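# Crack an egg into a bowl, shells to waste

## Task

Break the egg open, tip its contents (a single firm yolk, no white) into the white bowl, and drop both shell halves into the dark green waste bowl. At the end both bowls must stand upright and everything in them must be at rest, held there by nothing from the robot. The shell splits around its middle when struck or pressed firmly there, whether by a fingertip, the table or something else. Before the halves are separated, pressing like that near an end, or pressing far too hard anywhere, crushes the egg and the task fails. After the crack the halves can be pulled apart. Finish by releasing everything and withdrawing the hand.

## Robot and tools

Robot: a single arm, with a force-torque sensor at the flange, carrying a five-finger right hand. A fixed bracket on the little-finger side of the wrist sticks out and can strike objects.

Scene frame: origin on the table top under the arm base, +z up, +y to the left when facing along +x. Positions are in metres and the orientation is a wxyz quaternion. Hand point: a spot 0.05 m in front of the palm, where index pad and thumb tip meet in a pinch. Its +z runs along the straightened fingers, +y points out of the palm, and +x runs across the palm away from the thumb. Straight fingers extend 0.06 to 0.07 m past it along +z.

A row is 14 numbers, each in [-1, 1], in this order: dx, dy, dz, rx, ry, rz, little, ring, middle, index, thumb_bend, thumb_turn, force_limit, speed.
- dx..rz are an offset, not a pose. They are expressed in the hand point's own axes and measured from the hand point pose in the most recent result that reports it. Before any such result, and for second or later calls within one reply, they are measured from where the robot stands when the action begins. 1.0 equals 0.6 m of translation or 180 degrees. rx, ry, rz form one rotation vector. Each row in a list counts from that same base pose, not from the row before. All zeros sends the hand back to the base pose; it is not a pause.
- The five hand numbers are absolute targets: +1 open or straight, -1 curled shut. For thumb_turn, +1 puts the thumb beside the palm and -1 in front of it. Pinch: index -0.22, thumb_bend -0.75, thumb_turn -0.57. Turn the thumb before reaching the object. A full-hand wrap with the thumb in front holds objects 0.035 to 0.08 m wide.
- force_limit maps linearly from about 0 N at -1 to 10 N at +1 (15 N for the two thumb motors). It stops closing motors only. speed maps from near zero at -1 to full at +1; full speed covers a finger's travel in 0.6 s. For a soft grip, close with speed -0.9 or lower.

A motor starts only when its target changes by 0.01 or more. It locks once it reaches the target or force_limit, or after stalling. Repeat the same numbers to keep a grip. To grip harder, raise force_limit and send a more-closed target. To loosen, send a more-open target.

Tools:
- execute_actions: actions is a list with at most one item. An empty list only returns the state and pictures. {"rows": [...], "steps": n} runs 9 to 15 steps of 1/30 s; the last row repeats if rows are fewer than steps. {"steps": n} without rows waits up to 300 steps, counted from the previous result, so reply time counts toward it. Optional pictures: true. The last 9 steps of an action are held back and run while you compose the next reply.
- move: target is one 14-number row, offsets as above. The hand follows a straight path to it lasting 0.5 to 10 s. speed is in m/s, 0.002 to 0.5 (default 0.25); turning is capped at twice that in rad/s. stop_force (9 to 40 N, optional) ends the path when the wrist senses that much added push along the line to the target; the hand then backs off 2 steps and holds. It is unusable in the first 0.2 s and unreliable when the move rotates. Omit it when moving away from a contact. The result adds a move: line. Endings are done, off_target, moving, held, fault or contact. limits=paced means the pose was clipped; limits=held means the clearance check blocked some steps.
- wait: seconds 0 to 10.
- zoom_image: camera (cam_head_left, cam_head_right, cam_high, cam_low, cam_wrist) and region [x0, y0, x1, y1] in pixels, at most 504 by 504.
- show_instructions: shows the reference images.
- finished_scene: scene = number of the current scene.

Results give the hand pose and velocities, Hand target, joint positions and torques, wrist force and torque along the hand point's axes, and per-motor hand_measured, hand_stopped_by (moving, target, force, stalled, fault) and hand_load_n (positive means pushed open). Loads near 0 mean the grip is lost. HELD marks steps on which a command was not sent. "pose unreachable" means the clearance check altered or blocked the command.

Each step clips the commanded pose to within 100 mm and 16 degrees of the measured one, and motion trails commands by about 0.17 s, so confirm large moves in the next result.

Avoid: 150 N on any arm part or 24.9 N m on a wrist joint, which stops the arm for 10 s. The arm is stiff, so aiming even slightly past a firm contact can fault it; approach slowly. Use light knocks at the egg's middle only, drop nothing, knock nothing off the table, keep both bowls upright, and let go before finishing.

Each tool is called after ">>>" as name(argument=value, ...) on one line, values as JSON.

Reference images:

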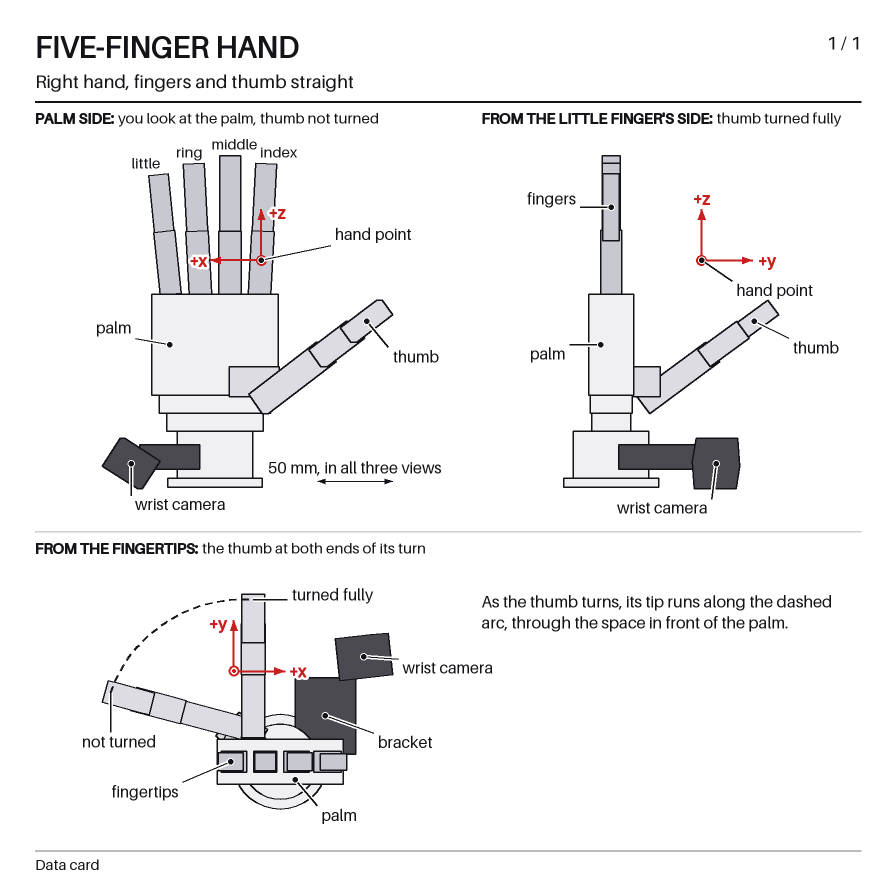

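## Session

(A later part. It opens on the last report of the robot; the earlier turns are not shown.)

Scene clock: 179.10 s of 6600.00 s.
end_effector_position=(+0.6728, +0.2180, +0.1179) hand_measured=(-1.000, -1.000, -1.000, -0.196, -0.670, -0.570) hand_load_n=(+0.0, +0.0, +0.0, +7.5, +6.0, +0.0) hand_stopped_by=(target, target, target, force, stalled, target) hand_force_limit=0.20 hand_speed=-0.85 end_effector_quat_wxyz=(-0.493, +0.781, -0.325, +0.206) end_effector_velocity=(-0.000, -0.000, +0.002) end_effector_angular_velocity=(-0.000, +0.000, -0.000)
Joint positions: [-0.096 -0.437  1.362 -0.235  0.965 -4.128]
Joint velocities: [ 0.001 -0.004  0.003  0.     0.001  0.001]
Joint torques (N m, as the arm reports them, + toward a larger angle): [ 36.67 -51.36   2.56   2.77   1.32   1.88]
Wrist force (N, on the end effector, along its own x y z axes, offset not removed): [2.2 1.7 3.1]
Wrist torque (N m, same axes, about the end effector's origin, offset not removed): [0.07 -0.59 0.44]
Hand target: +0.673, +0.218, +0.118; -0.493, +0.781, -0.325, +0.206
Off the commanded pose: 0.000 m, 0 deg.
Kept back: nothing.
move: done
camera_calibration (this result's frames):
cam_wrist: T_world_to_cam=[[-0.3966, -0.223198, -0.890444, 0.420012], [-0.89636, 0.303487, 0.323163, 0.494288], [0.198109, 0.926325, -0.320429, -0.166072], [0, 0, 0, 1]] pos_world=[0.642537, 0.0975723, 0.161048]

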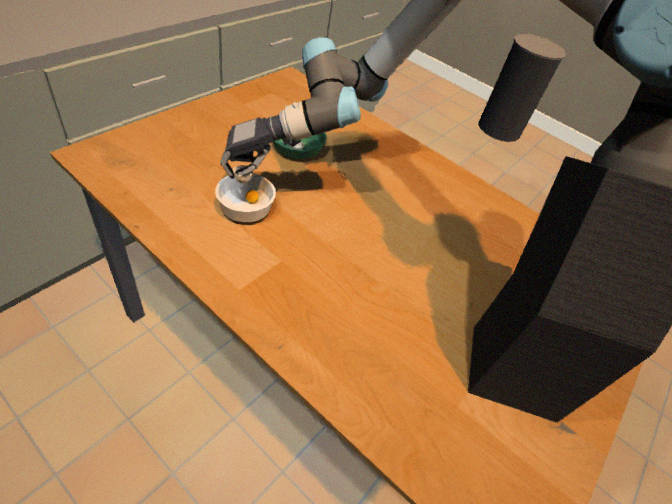

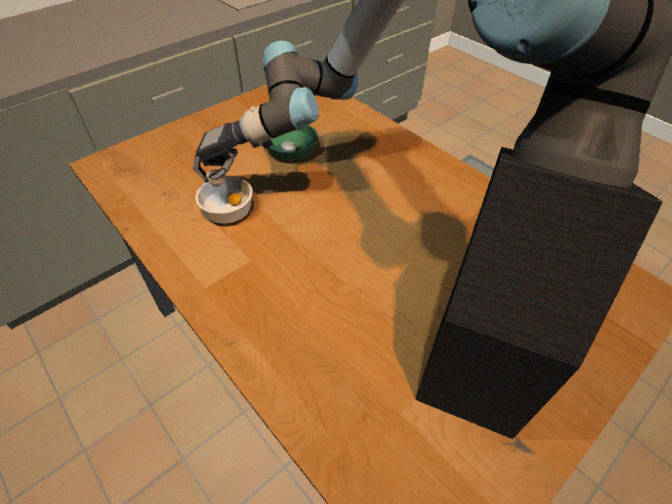

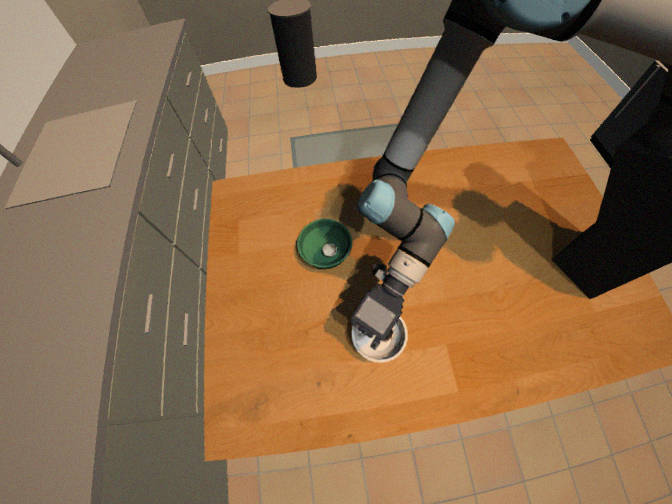

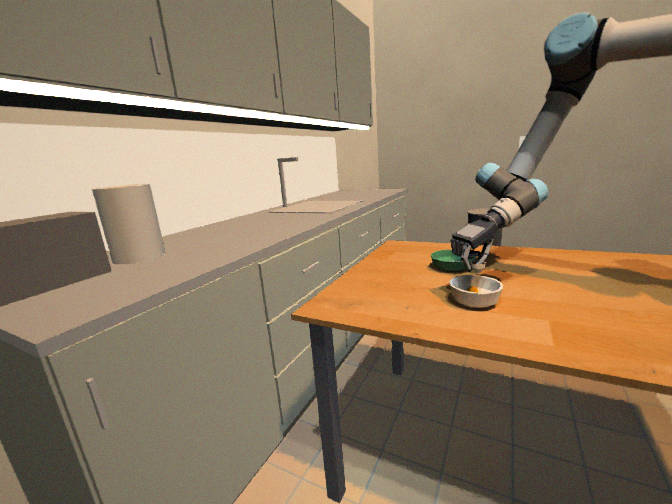

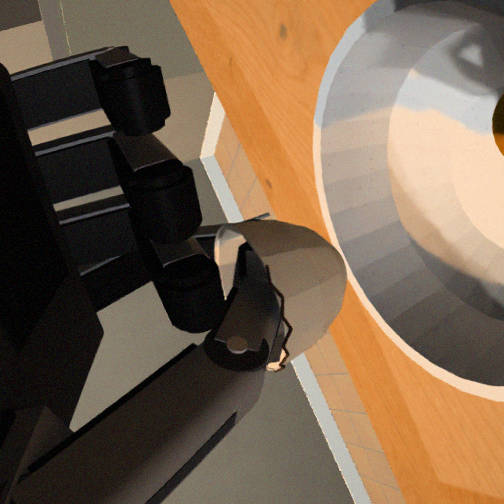

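>>> move(target=[0.516,0.145,-0.235,0,0.226,0.107,-1,-1,-1,-0.35,-0.68,-0.57,0.2,-0.85])

>>> move(target=[0,0.085,0.04,0,0,0,-1,-1,-1,-0.35,-0.68,-0.57,0.2,-0.85], speed=0.04, stop_force=10)

>>> move(target=[0,0,0,0,0,0,-1,-1,-1,-0.03,-0.55,-0.57,0.2,-0.8])

>>> move(target=[0,-0.13,-0.12,0,0,0,-1,-1,-1,-0.03,-0.55,-0.57,0.2,-0.8], speed=0.06)

>>> wait(seconds=3)

Scene clock: 181.87 s of 6600.00 s.
end_effector_position=(+0.7740, -0.1178, +0.0999) hand_measured=(-1.000, -1.000, -1.000, -0.196, -0.670, -0.570) hand_load_n=(+0.0, +0.0, +0.0, +7.5, +6.0, +0.0) hand_stopped_by=(target, target, target, force, stalled, target) hand_force_limit=0.20 hand_speed=-0.85 end_effector_quat_wxyz=(-0.376, +0.597, -0.599, +0.379) end_effector_velocity=(+0.001, -0.002, -0.000) end_effector_angular_velocity=(-0.000, +0.001, -0.005)
Joint positions: [-0.394 -0.609  1.409 -0.587  1.214 -3.668]
Joint velocities: [-0.001  0.    -0.003  0.001  0.004  0.002]
Joint torques (N m, as the arm reports them, + toward a larger angle): [  5.99 -41.82 -11.3    1.74   1.7    1.94]
Wrist force (N, on the end effector, along its own x y z axes, offset not removed): [-1.6 1.3 -2.1]
Wrist torque (N m, same axes, about the end effector's origin, offset not removed): [0.34 0.22 -0.07]
Hand target: +0.774, -0.118, +0.100; -0.376, +0.597, -0.599, +0.379
Off the commanded pose: 0.000 m, 0 deg.
Kept back: nothing.
move: done
camera_calibration (this result's frames):
cam_wrist: T_world_to_cam=[[-0.437497, 0.121477, -0.890977, 0.441417], [-0.419539, 0.848807, 0.321735, 0.38799], [0.795351, 0.514557, -0.320387, -0.391658], [0, 0, 0, 1]] pos_world=[0.667401, -0.18142, 0.14298]

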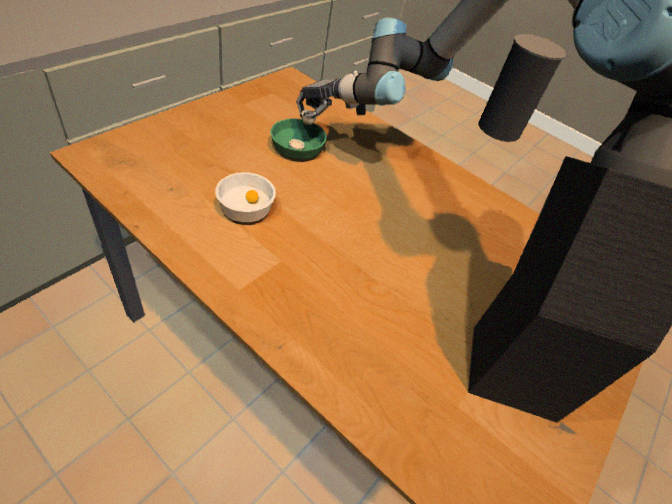

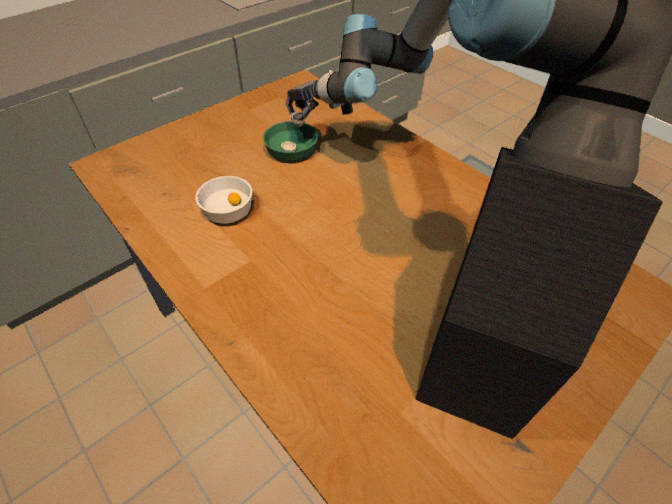

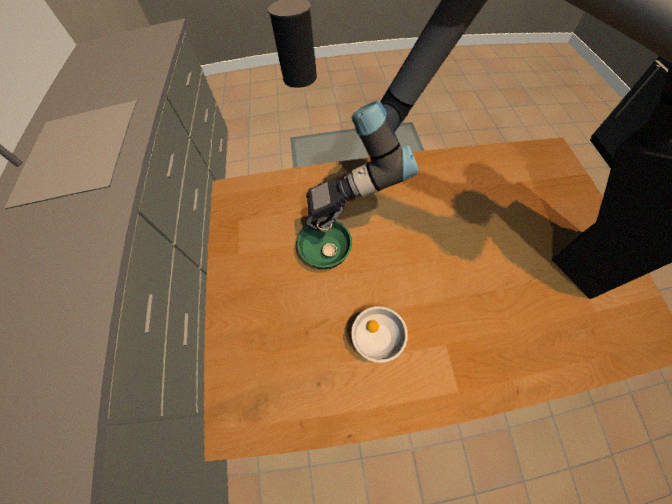

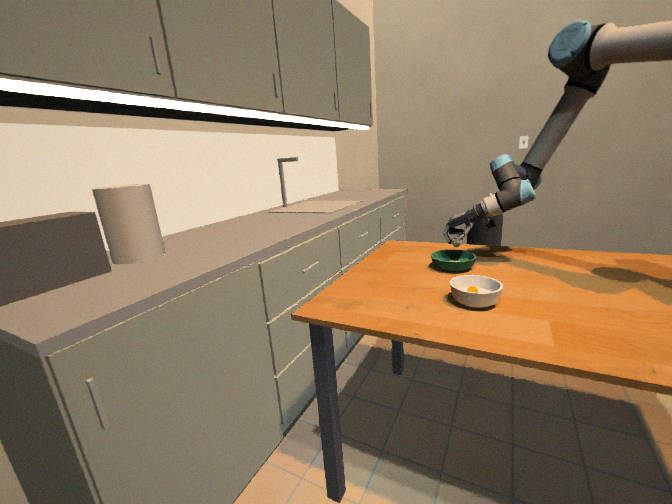

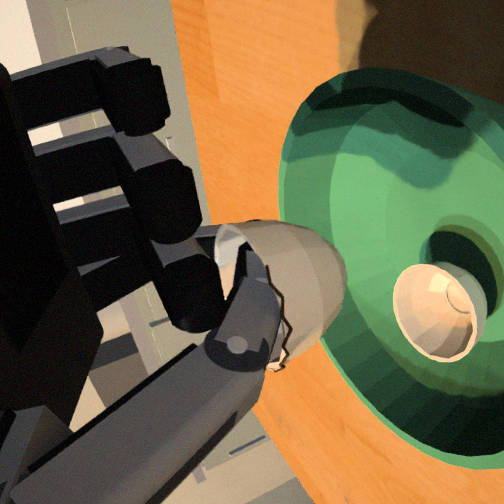

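Scene clock: 183.63 s of 6600.00 s.
end_effector_position=(+0.7737, -0.1178, +0.0438) hand_measured=(-1.000, -1.000, -1.000, -0.196, -0.670, -0.570) hand_load_n=(+0.0, +0.0, +0.0, +7.5, +6.0, +0.0) hand_stopped_by=(target, target, target, force, stalled, target) hand_force_limit=0.20 hand_speed=-0.85 end_effector_quat_wxyz=(-0.376, +0.597, -0.599, +0.379) end_effector_velocity=(+0.001, -0.000, -0.003) end_effector_angular_velocity=(-0.001, -0.001, -0.001)
Joint positions: [-0.419 -0.493  1.319 -0.612  1.19  -3.674]
Joint velocities: [-0.001  0.006 -0.006 -0.002 -0.    -0.   ]
Joint torques (N m, as the arm reports them, + toward a larger angle): [  7.55 -40.4  -10.27  -0.7   -2.8   -1.26]
Wrist force (N, on the end effector, along its own x y z axes, offset not removed): [0.0 0.7 -5.5]
Wrist torque (N m, same axes, about the end effector's origin, offset not removed): [0.45 0.34 0.08]
Hand target: +0.774, -0.118, +0.044; -0.376, +0.597, -0.599, +0.379
Off the commanded pose: 0.000 m, 0 deg.
Kept back: nothing.
move: done
camera_calibration (this result's frames):
cam_wrist: T_world_to_cam=[[-0.437508, 0.121452, -0.890975, 0.39132], [-0.419541, 0.848813, 0.321717, 0.405926], [0.795344, 0.514554, -0.320409, -0.409396], [0, 0, 0, 1]] pos_world=[0.667119, -0.181425, 0.0868884]

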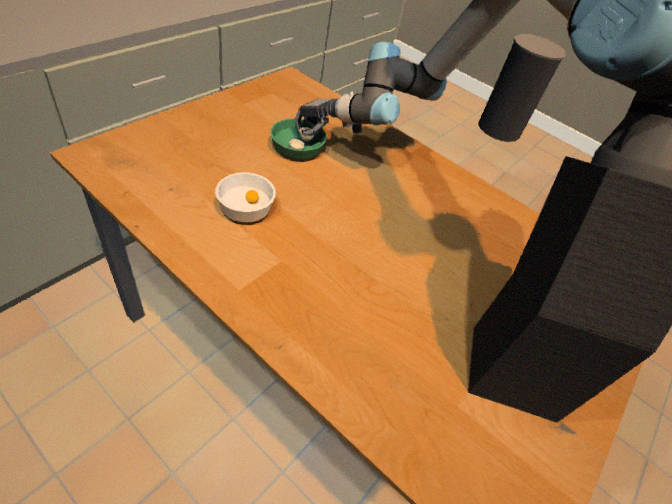

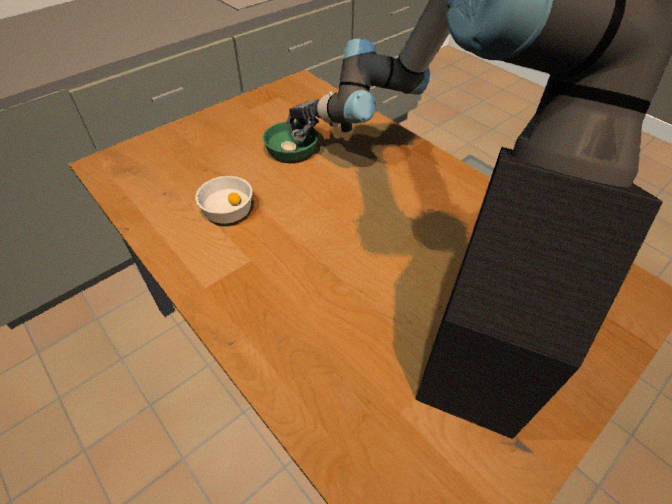

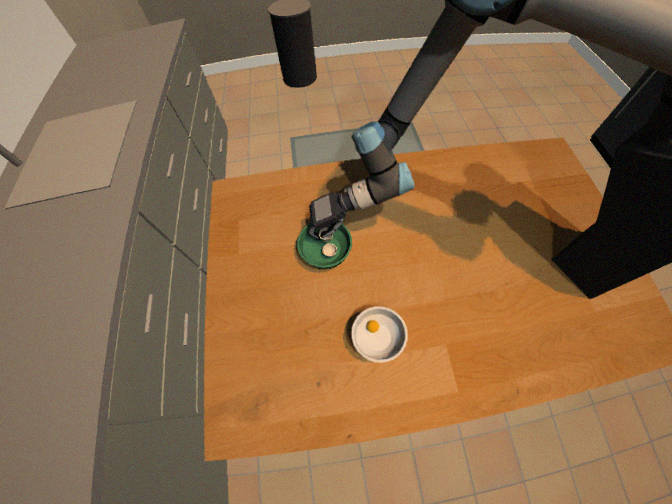

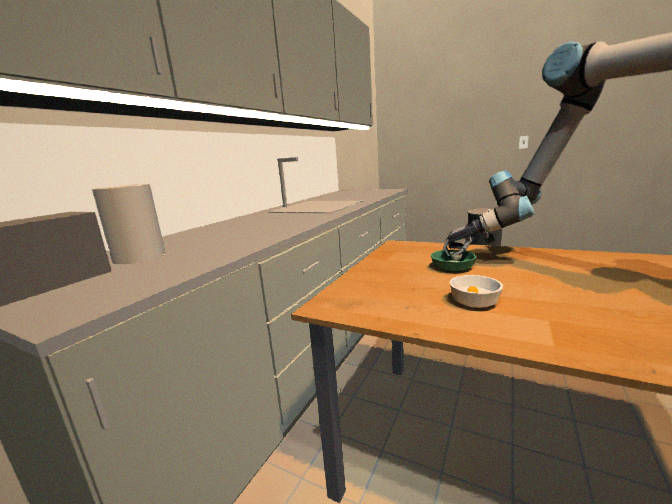

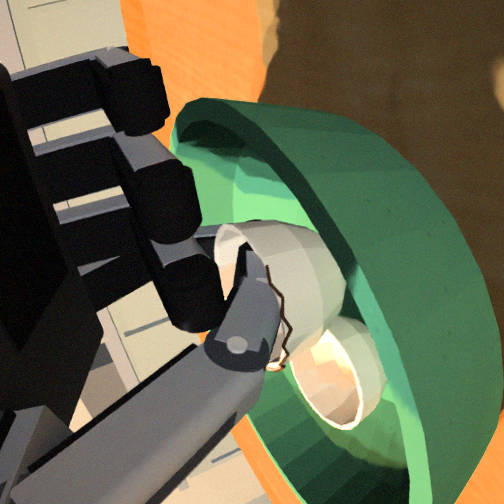

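Scene clock: 184.47 s of 6600.00 s.
end_effector_position=(+0.7737, -0.1178, +0.0438) hand_measured=(-1.000, -1.000, -1.000, -0.030, -0.550, -0.570) hand_load_n=(+0.0, +0.0, +0.0, +0.0, +0.0, +0.0) hand_stopped_by=(target, target, target, target, target, target) hand_force_limit=0.20 hand_speed=-0.80 end_effector_quat_wxyz=(-0.376, +0.597, -0.599, +0.379) end_effector_velocity=(-0.000, +0.001, -0.000) end_effector_angular_velocity=(+0.001, +0.000, +0.001)
Joint positions: [-0.419 -0.493  1.319 -0.612  1.19  -3.674]
Joint velocities: [ 0.     0.     0.     0.001 -0.001  0.   ]
Joint torques (N m, as the arm reports them, + toward a larger angle): [ 14.75 -54.71   0.02  -0.42  -0.01  -0.95]
Wrist force (N, on the end effector, along its own x y z axes, offset not removed): [4.4 -0.2 2.7]
Wrist torque (N m, same axes, about the end effector's origin, offset not removed): [-0.32 -0.74 0.41]
Hand target: +0.774, -0.118, +0.044; -0.376, +0.597, -0.599, +0.379
Off the commanded pose: 0.000 m, 0 deg.
Kept back: nothing.
move: done
camera_calibration (this result's frames):
cam_wrist: T_world_to_cam=[[-0.437499, 0.121447, -0.89098, 0.391307], [-0.419542, 0.848816, 0.321707, 0.405945], [0.795349, 0.51455, -0.320404, -0.409389], [0, 0, 0, 1]] pos_world=[0.667114, -0.181444, 0.0868818]

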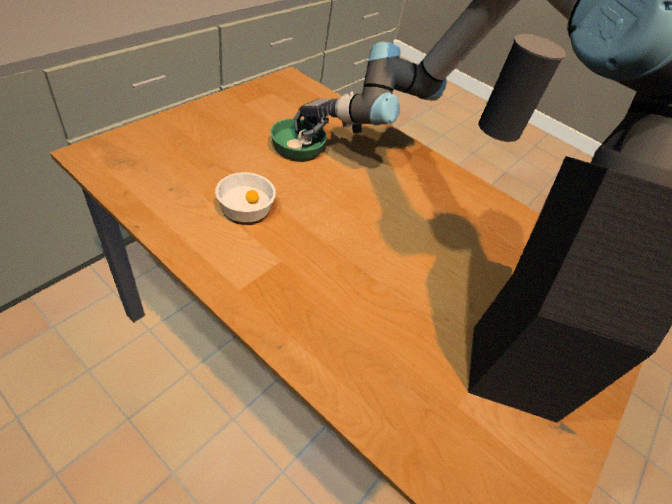

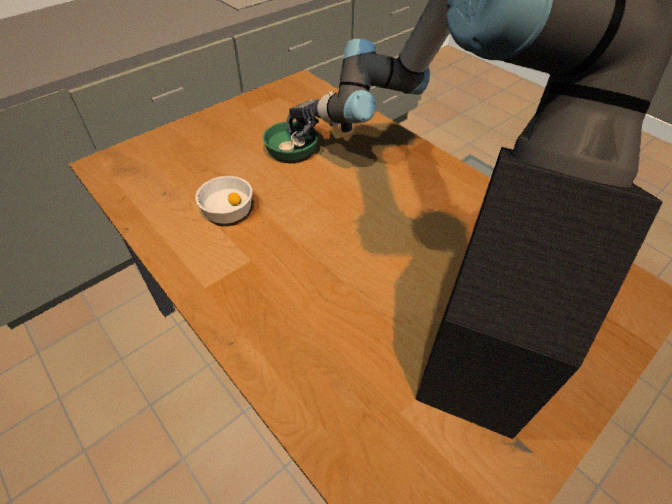

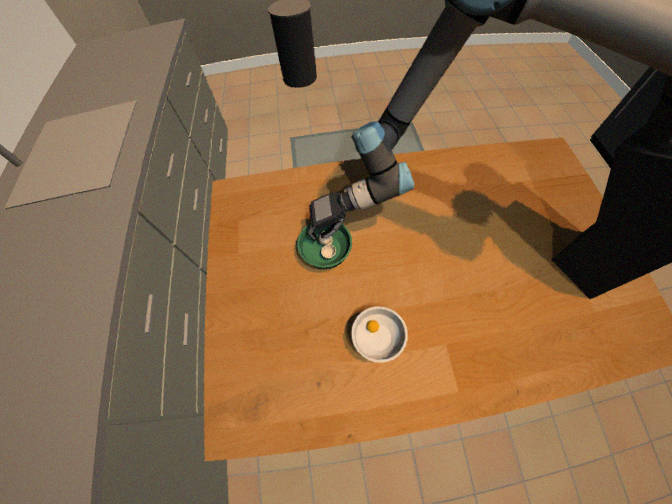

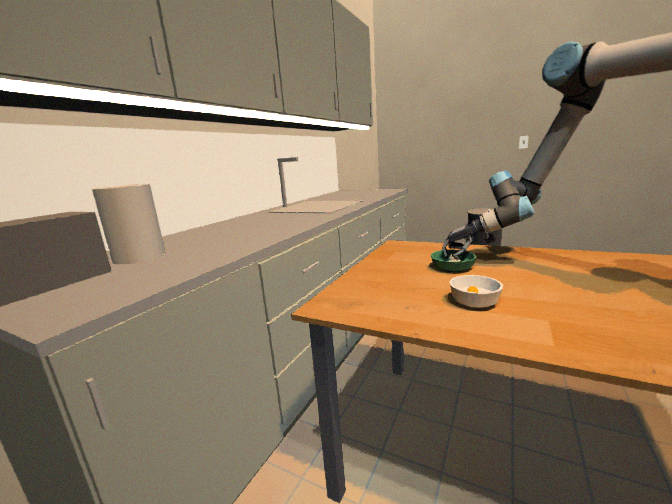

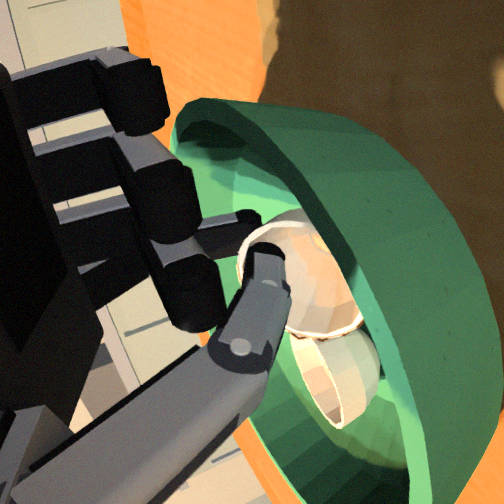

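Scene clock: 186.67 s of 6600.00 s.
end_effector_position=(+0.7423, -0.1177, +0.1449) hand_measured=(-1.000, -1.000, -1.000, -0.030, -0.550, -0.570) hand_load_n=(+0.0, +0.0, +0.0, +0.0, +0.0, +0.0) hand_stopped_by=(target, target, target, target, target, target) hand_force_limit=0.20 hand_speed=-0.80 end_effector_quat_wxyz=(-0.376, +0.597, -0.599, +0.379) end_effector_velocity=(-0.001, +0.000, +0.002) end_effector_angular_velocity=(+0.001, +0.000, +0.001)
Joint positions: [-0.401 -0.739  1.574 -0.622  1.207 -3.67 ]
Joint velocities: [ 0.    -0.004  0.004  0.    -0.     0.   ]
Joint torques (N m, as the arm reports them, + toward a larger angle): [ 33.28 -54.24   1.6    1.65   1.78   1.84]
Wrist force (N, on the end effector, along its own x y z axes, offset not removed): [4.8 2.6 3.1]
Wrist torque (N m, same axes, about the end effector's origin, offset not removed): [-0.07 -0.65 0.46]
Hand target: +0.742, -0.118, +0.145; -0.376, +0.597, -0.599, +0.379
Off the commanded pose: 0.000 m, 0 deg.
Kept back: nothing.
move: done
camera_calibration (this result's frames):
cam_wrist: T_world_to_cam=[[-0.437494, 0.121465, -0.89098, 0.467699], [-0.41954, 0.848812, 0.32172, 0.360142], [0.795353, 0.514552, -0.320391, -0.352072], [0, 0, 0, 1]] pos_world=[0.63573, -0.181342, 0.188045]

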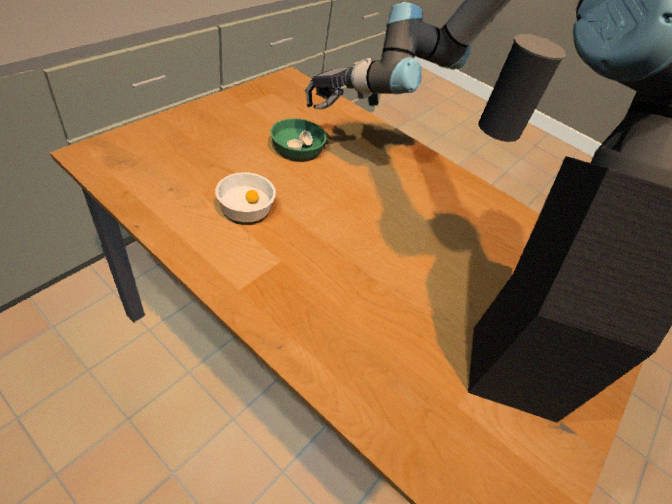

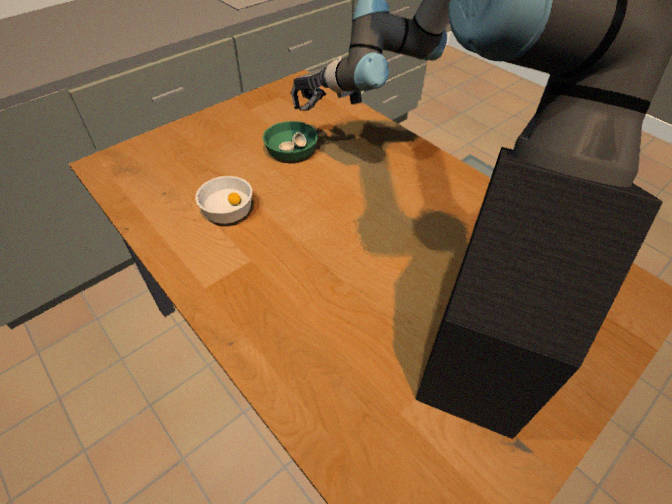

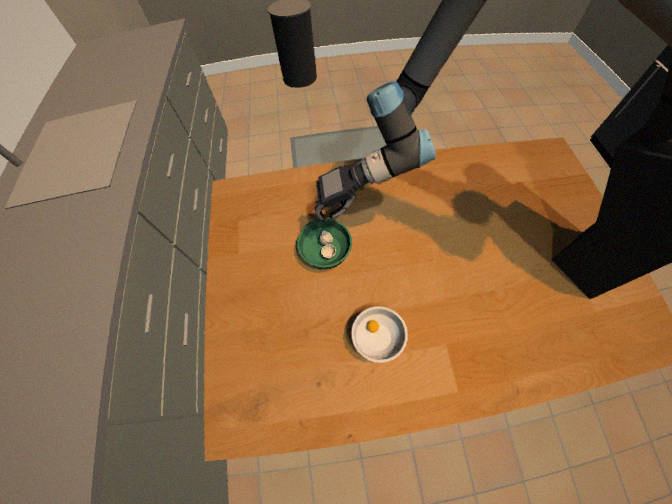

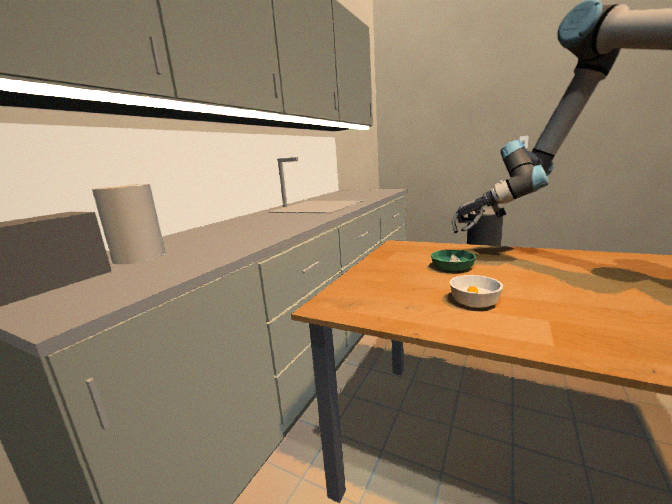

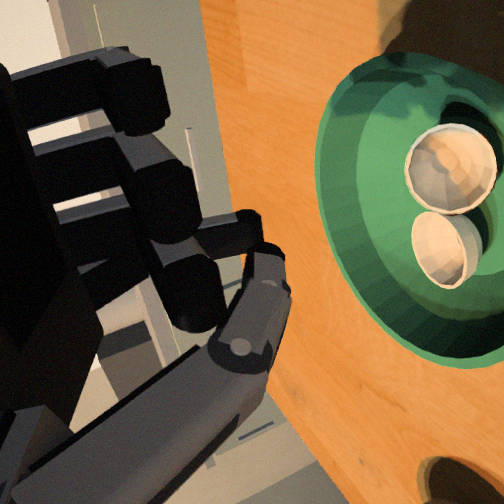

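Scene clock: 189.67 s of 6600.00 s.
end_effector_position=(+0.7422, -0.1177, +0.1452) hand_measured=(-1.000, -1.000, -1.000, -0.030, -0.550, -0.570) hand_load_n=(+0.0, +0.0, +0.0, +0.0, +0.0, +0.0) hand_stopped_by=(target, target, target, target, target, target) hand_force_limit=0.20 hand_speed=-0.80 end_effector_quat_wxyz=(-0.376, +0.597, -0.599, +0.379) end_effector_velocity=(-0.001, -0.000, -0.001) end_effector_angular_velocity=(-0.000, +0.003, -0.002)
Joint positions: [-0.401 -0.739  1.574 -0.622  1.207 -3.67 ]
Joint velocities: [-0.     0.001 -0.     0.001  0.003  0.   ]
Joint torques (N m, as the arm reports them, + toward a larger angle): [ 32.05 -52.93   1.34   1.82   1.85   1.84]
Wrist force (N, on the end effector, along its own x y z axes, offset not removed): [-0.4 4.1 1.2]
Wrist torque (N m, same axes, about the end effector's origin, offset not removed): [0.58 0.22 0.02]
Hand target: +0.742, -0.118, +0.145; -0.376, +0.597, -0.599, +0.379
Off the commanded pose: 0.000 m, 0 deg.
Kept back: nothing.
Steps of this call (steps 1 to 90: nothing new was sent). Readings (end_effector_position | what the end effector reports):
1: (+0.7423, -0.1177, +0.1450) | hand_measured=(-1.000, -1.000, -1.000, -0.030, -0.550, -0.570) hand_load_n=(+0.0, +0.0, +0.0, +0.0, +0.0, +0.0) hand_stopped_by=(target, target, target, target, target, target) hand_force_limit=0.20 hand_speed=-0.80
2: (+0.7423, -0.1177, +0.1450) | hand_measured=(-1.000, -1.000, -1.000, -0.030, -0.550, -0.570) hand_load_n=(+0.0, +0.0, +0.0, +0.0, +0.0, +0.0) hand_stopped_by=(target, target, target, target, target, target) hand_force_limit=0.20 hand_speed=-0.80
4: (+0.7423, -0.1177, +0.1451) | hand_measured=(-1.000, -1.000, -1.000, -0.030, -0.550, -0.570) hand_load_n=(+0.0, +0.0, +0.0, +0.0, +0.0, +0.0) hand_stopped_by=(target, target, target, target, target, target) hand_force_limit=0.20 hand_speed=-0.80
8: (+0.7422, -0.1177, +0.1451) | hand_measured=(-1.000, -1.000, -1.000, -0.030, -0.550, -0.570) hand_load_n=(+0.0, +0.0, +0.0, +0.0, +0.0, +0.0) hand_stopped_by=(target, target, target, target, target, target) hand_force_limit=0.20 hand_speed=-0.80
90: the state above
camera_calibration (this result's frames):
cam_wrist: T_world_to_cam=[[-0.437488, 0.121463, -0.890983, 0.467855], [-0.419538, 0.848815, 0.321715, 0.360044], [0.795357, 0.514548, -0.320388, -0.351946], [0, 0, 0, 1]] pos_world=[0.635656, -0.181345, 0.188261]

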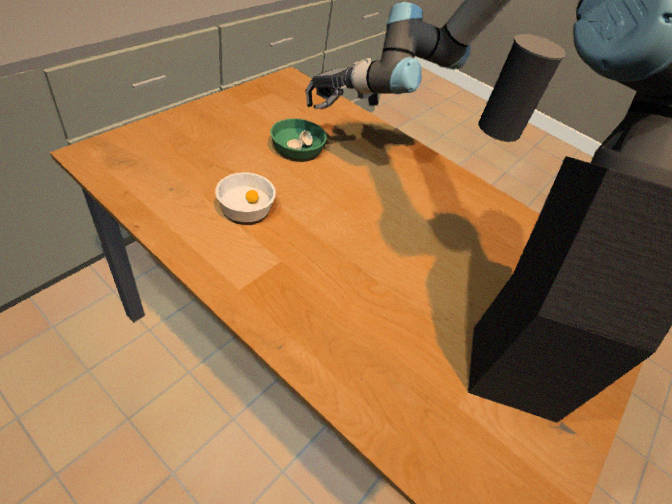

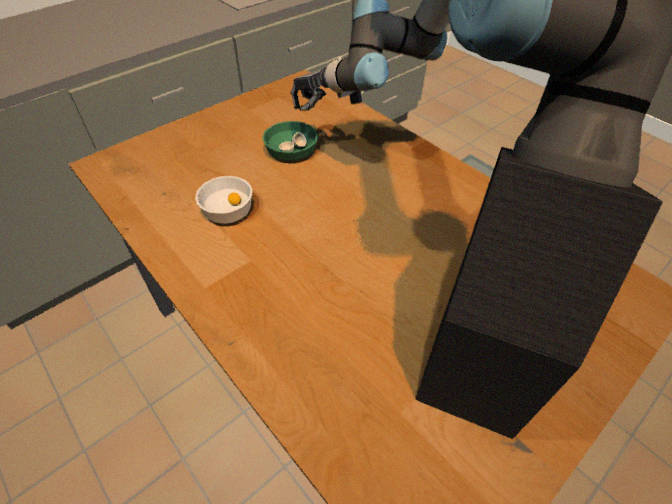

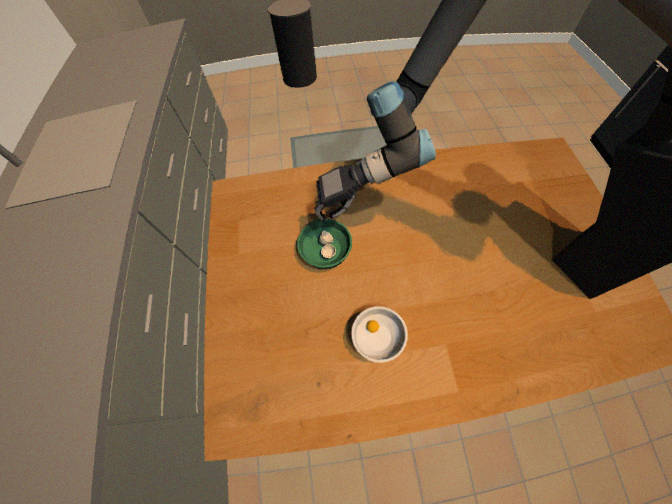

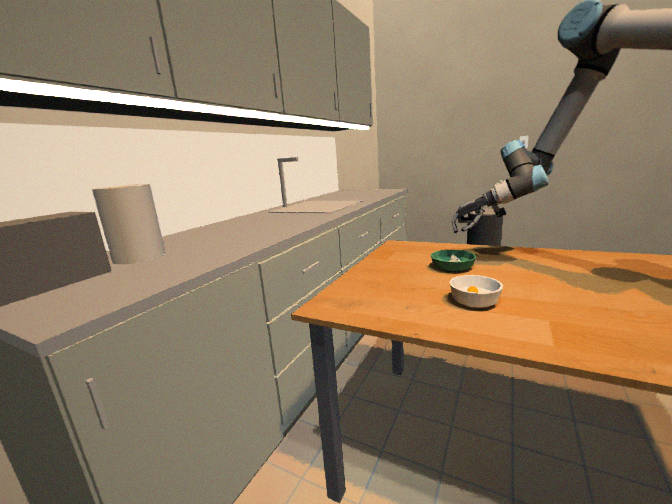

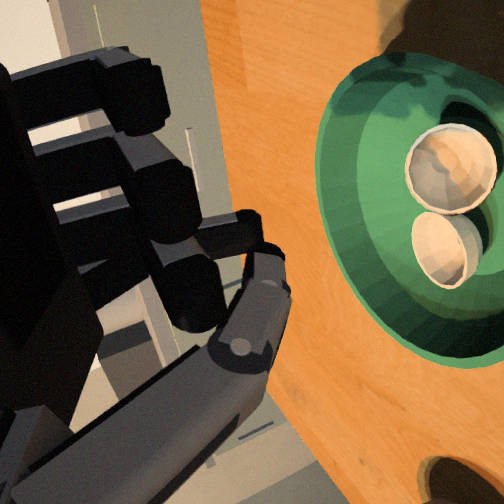

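>>> finished_scene(scene=1)

The scene is finished: the task was done.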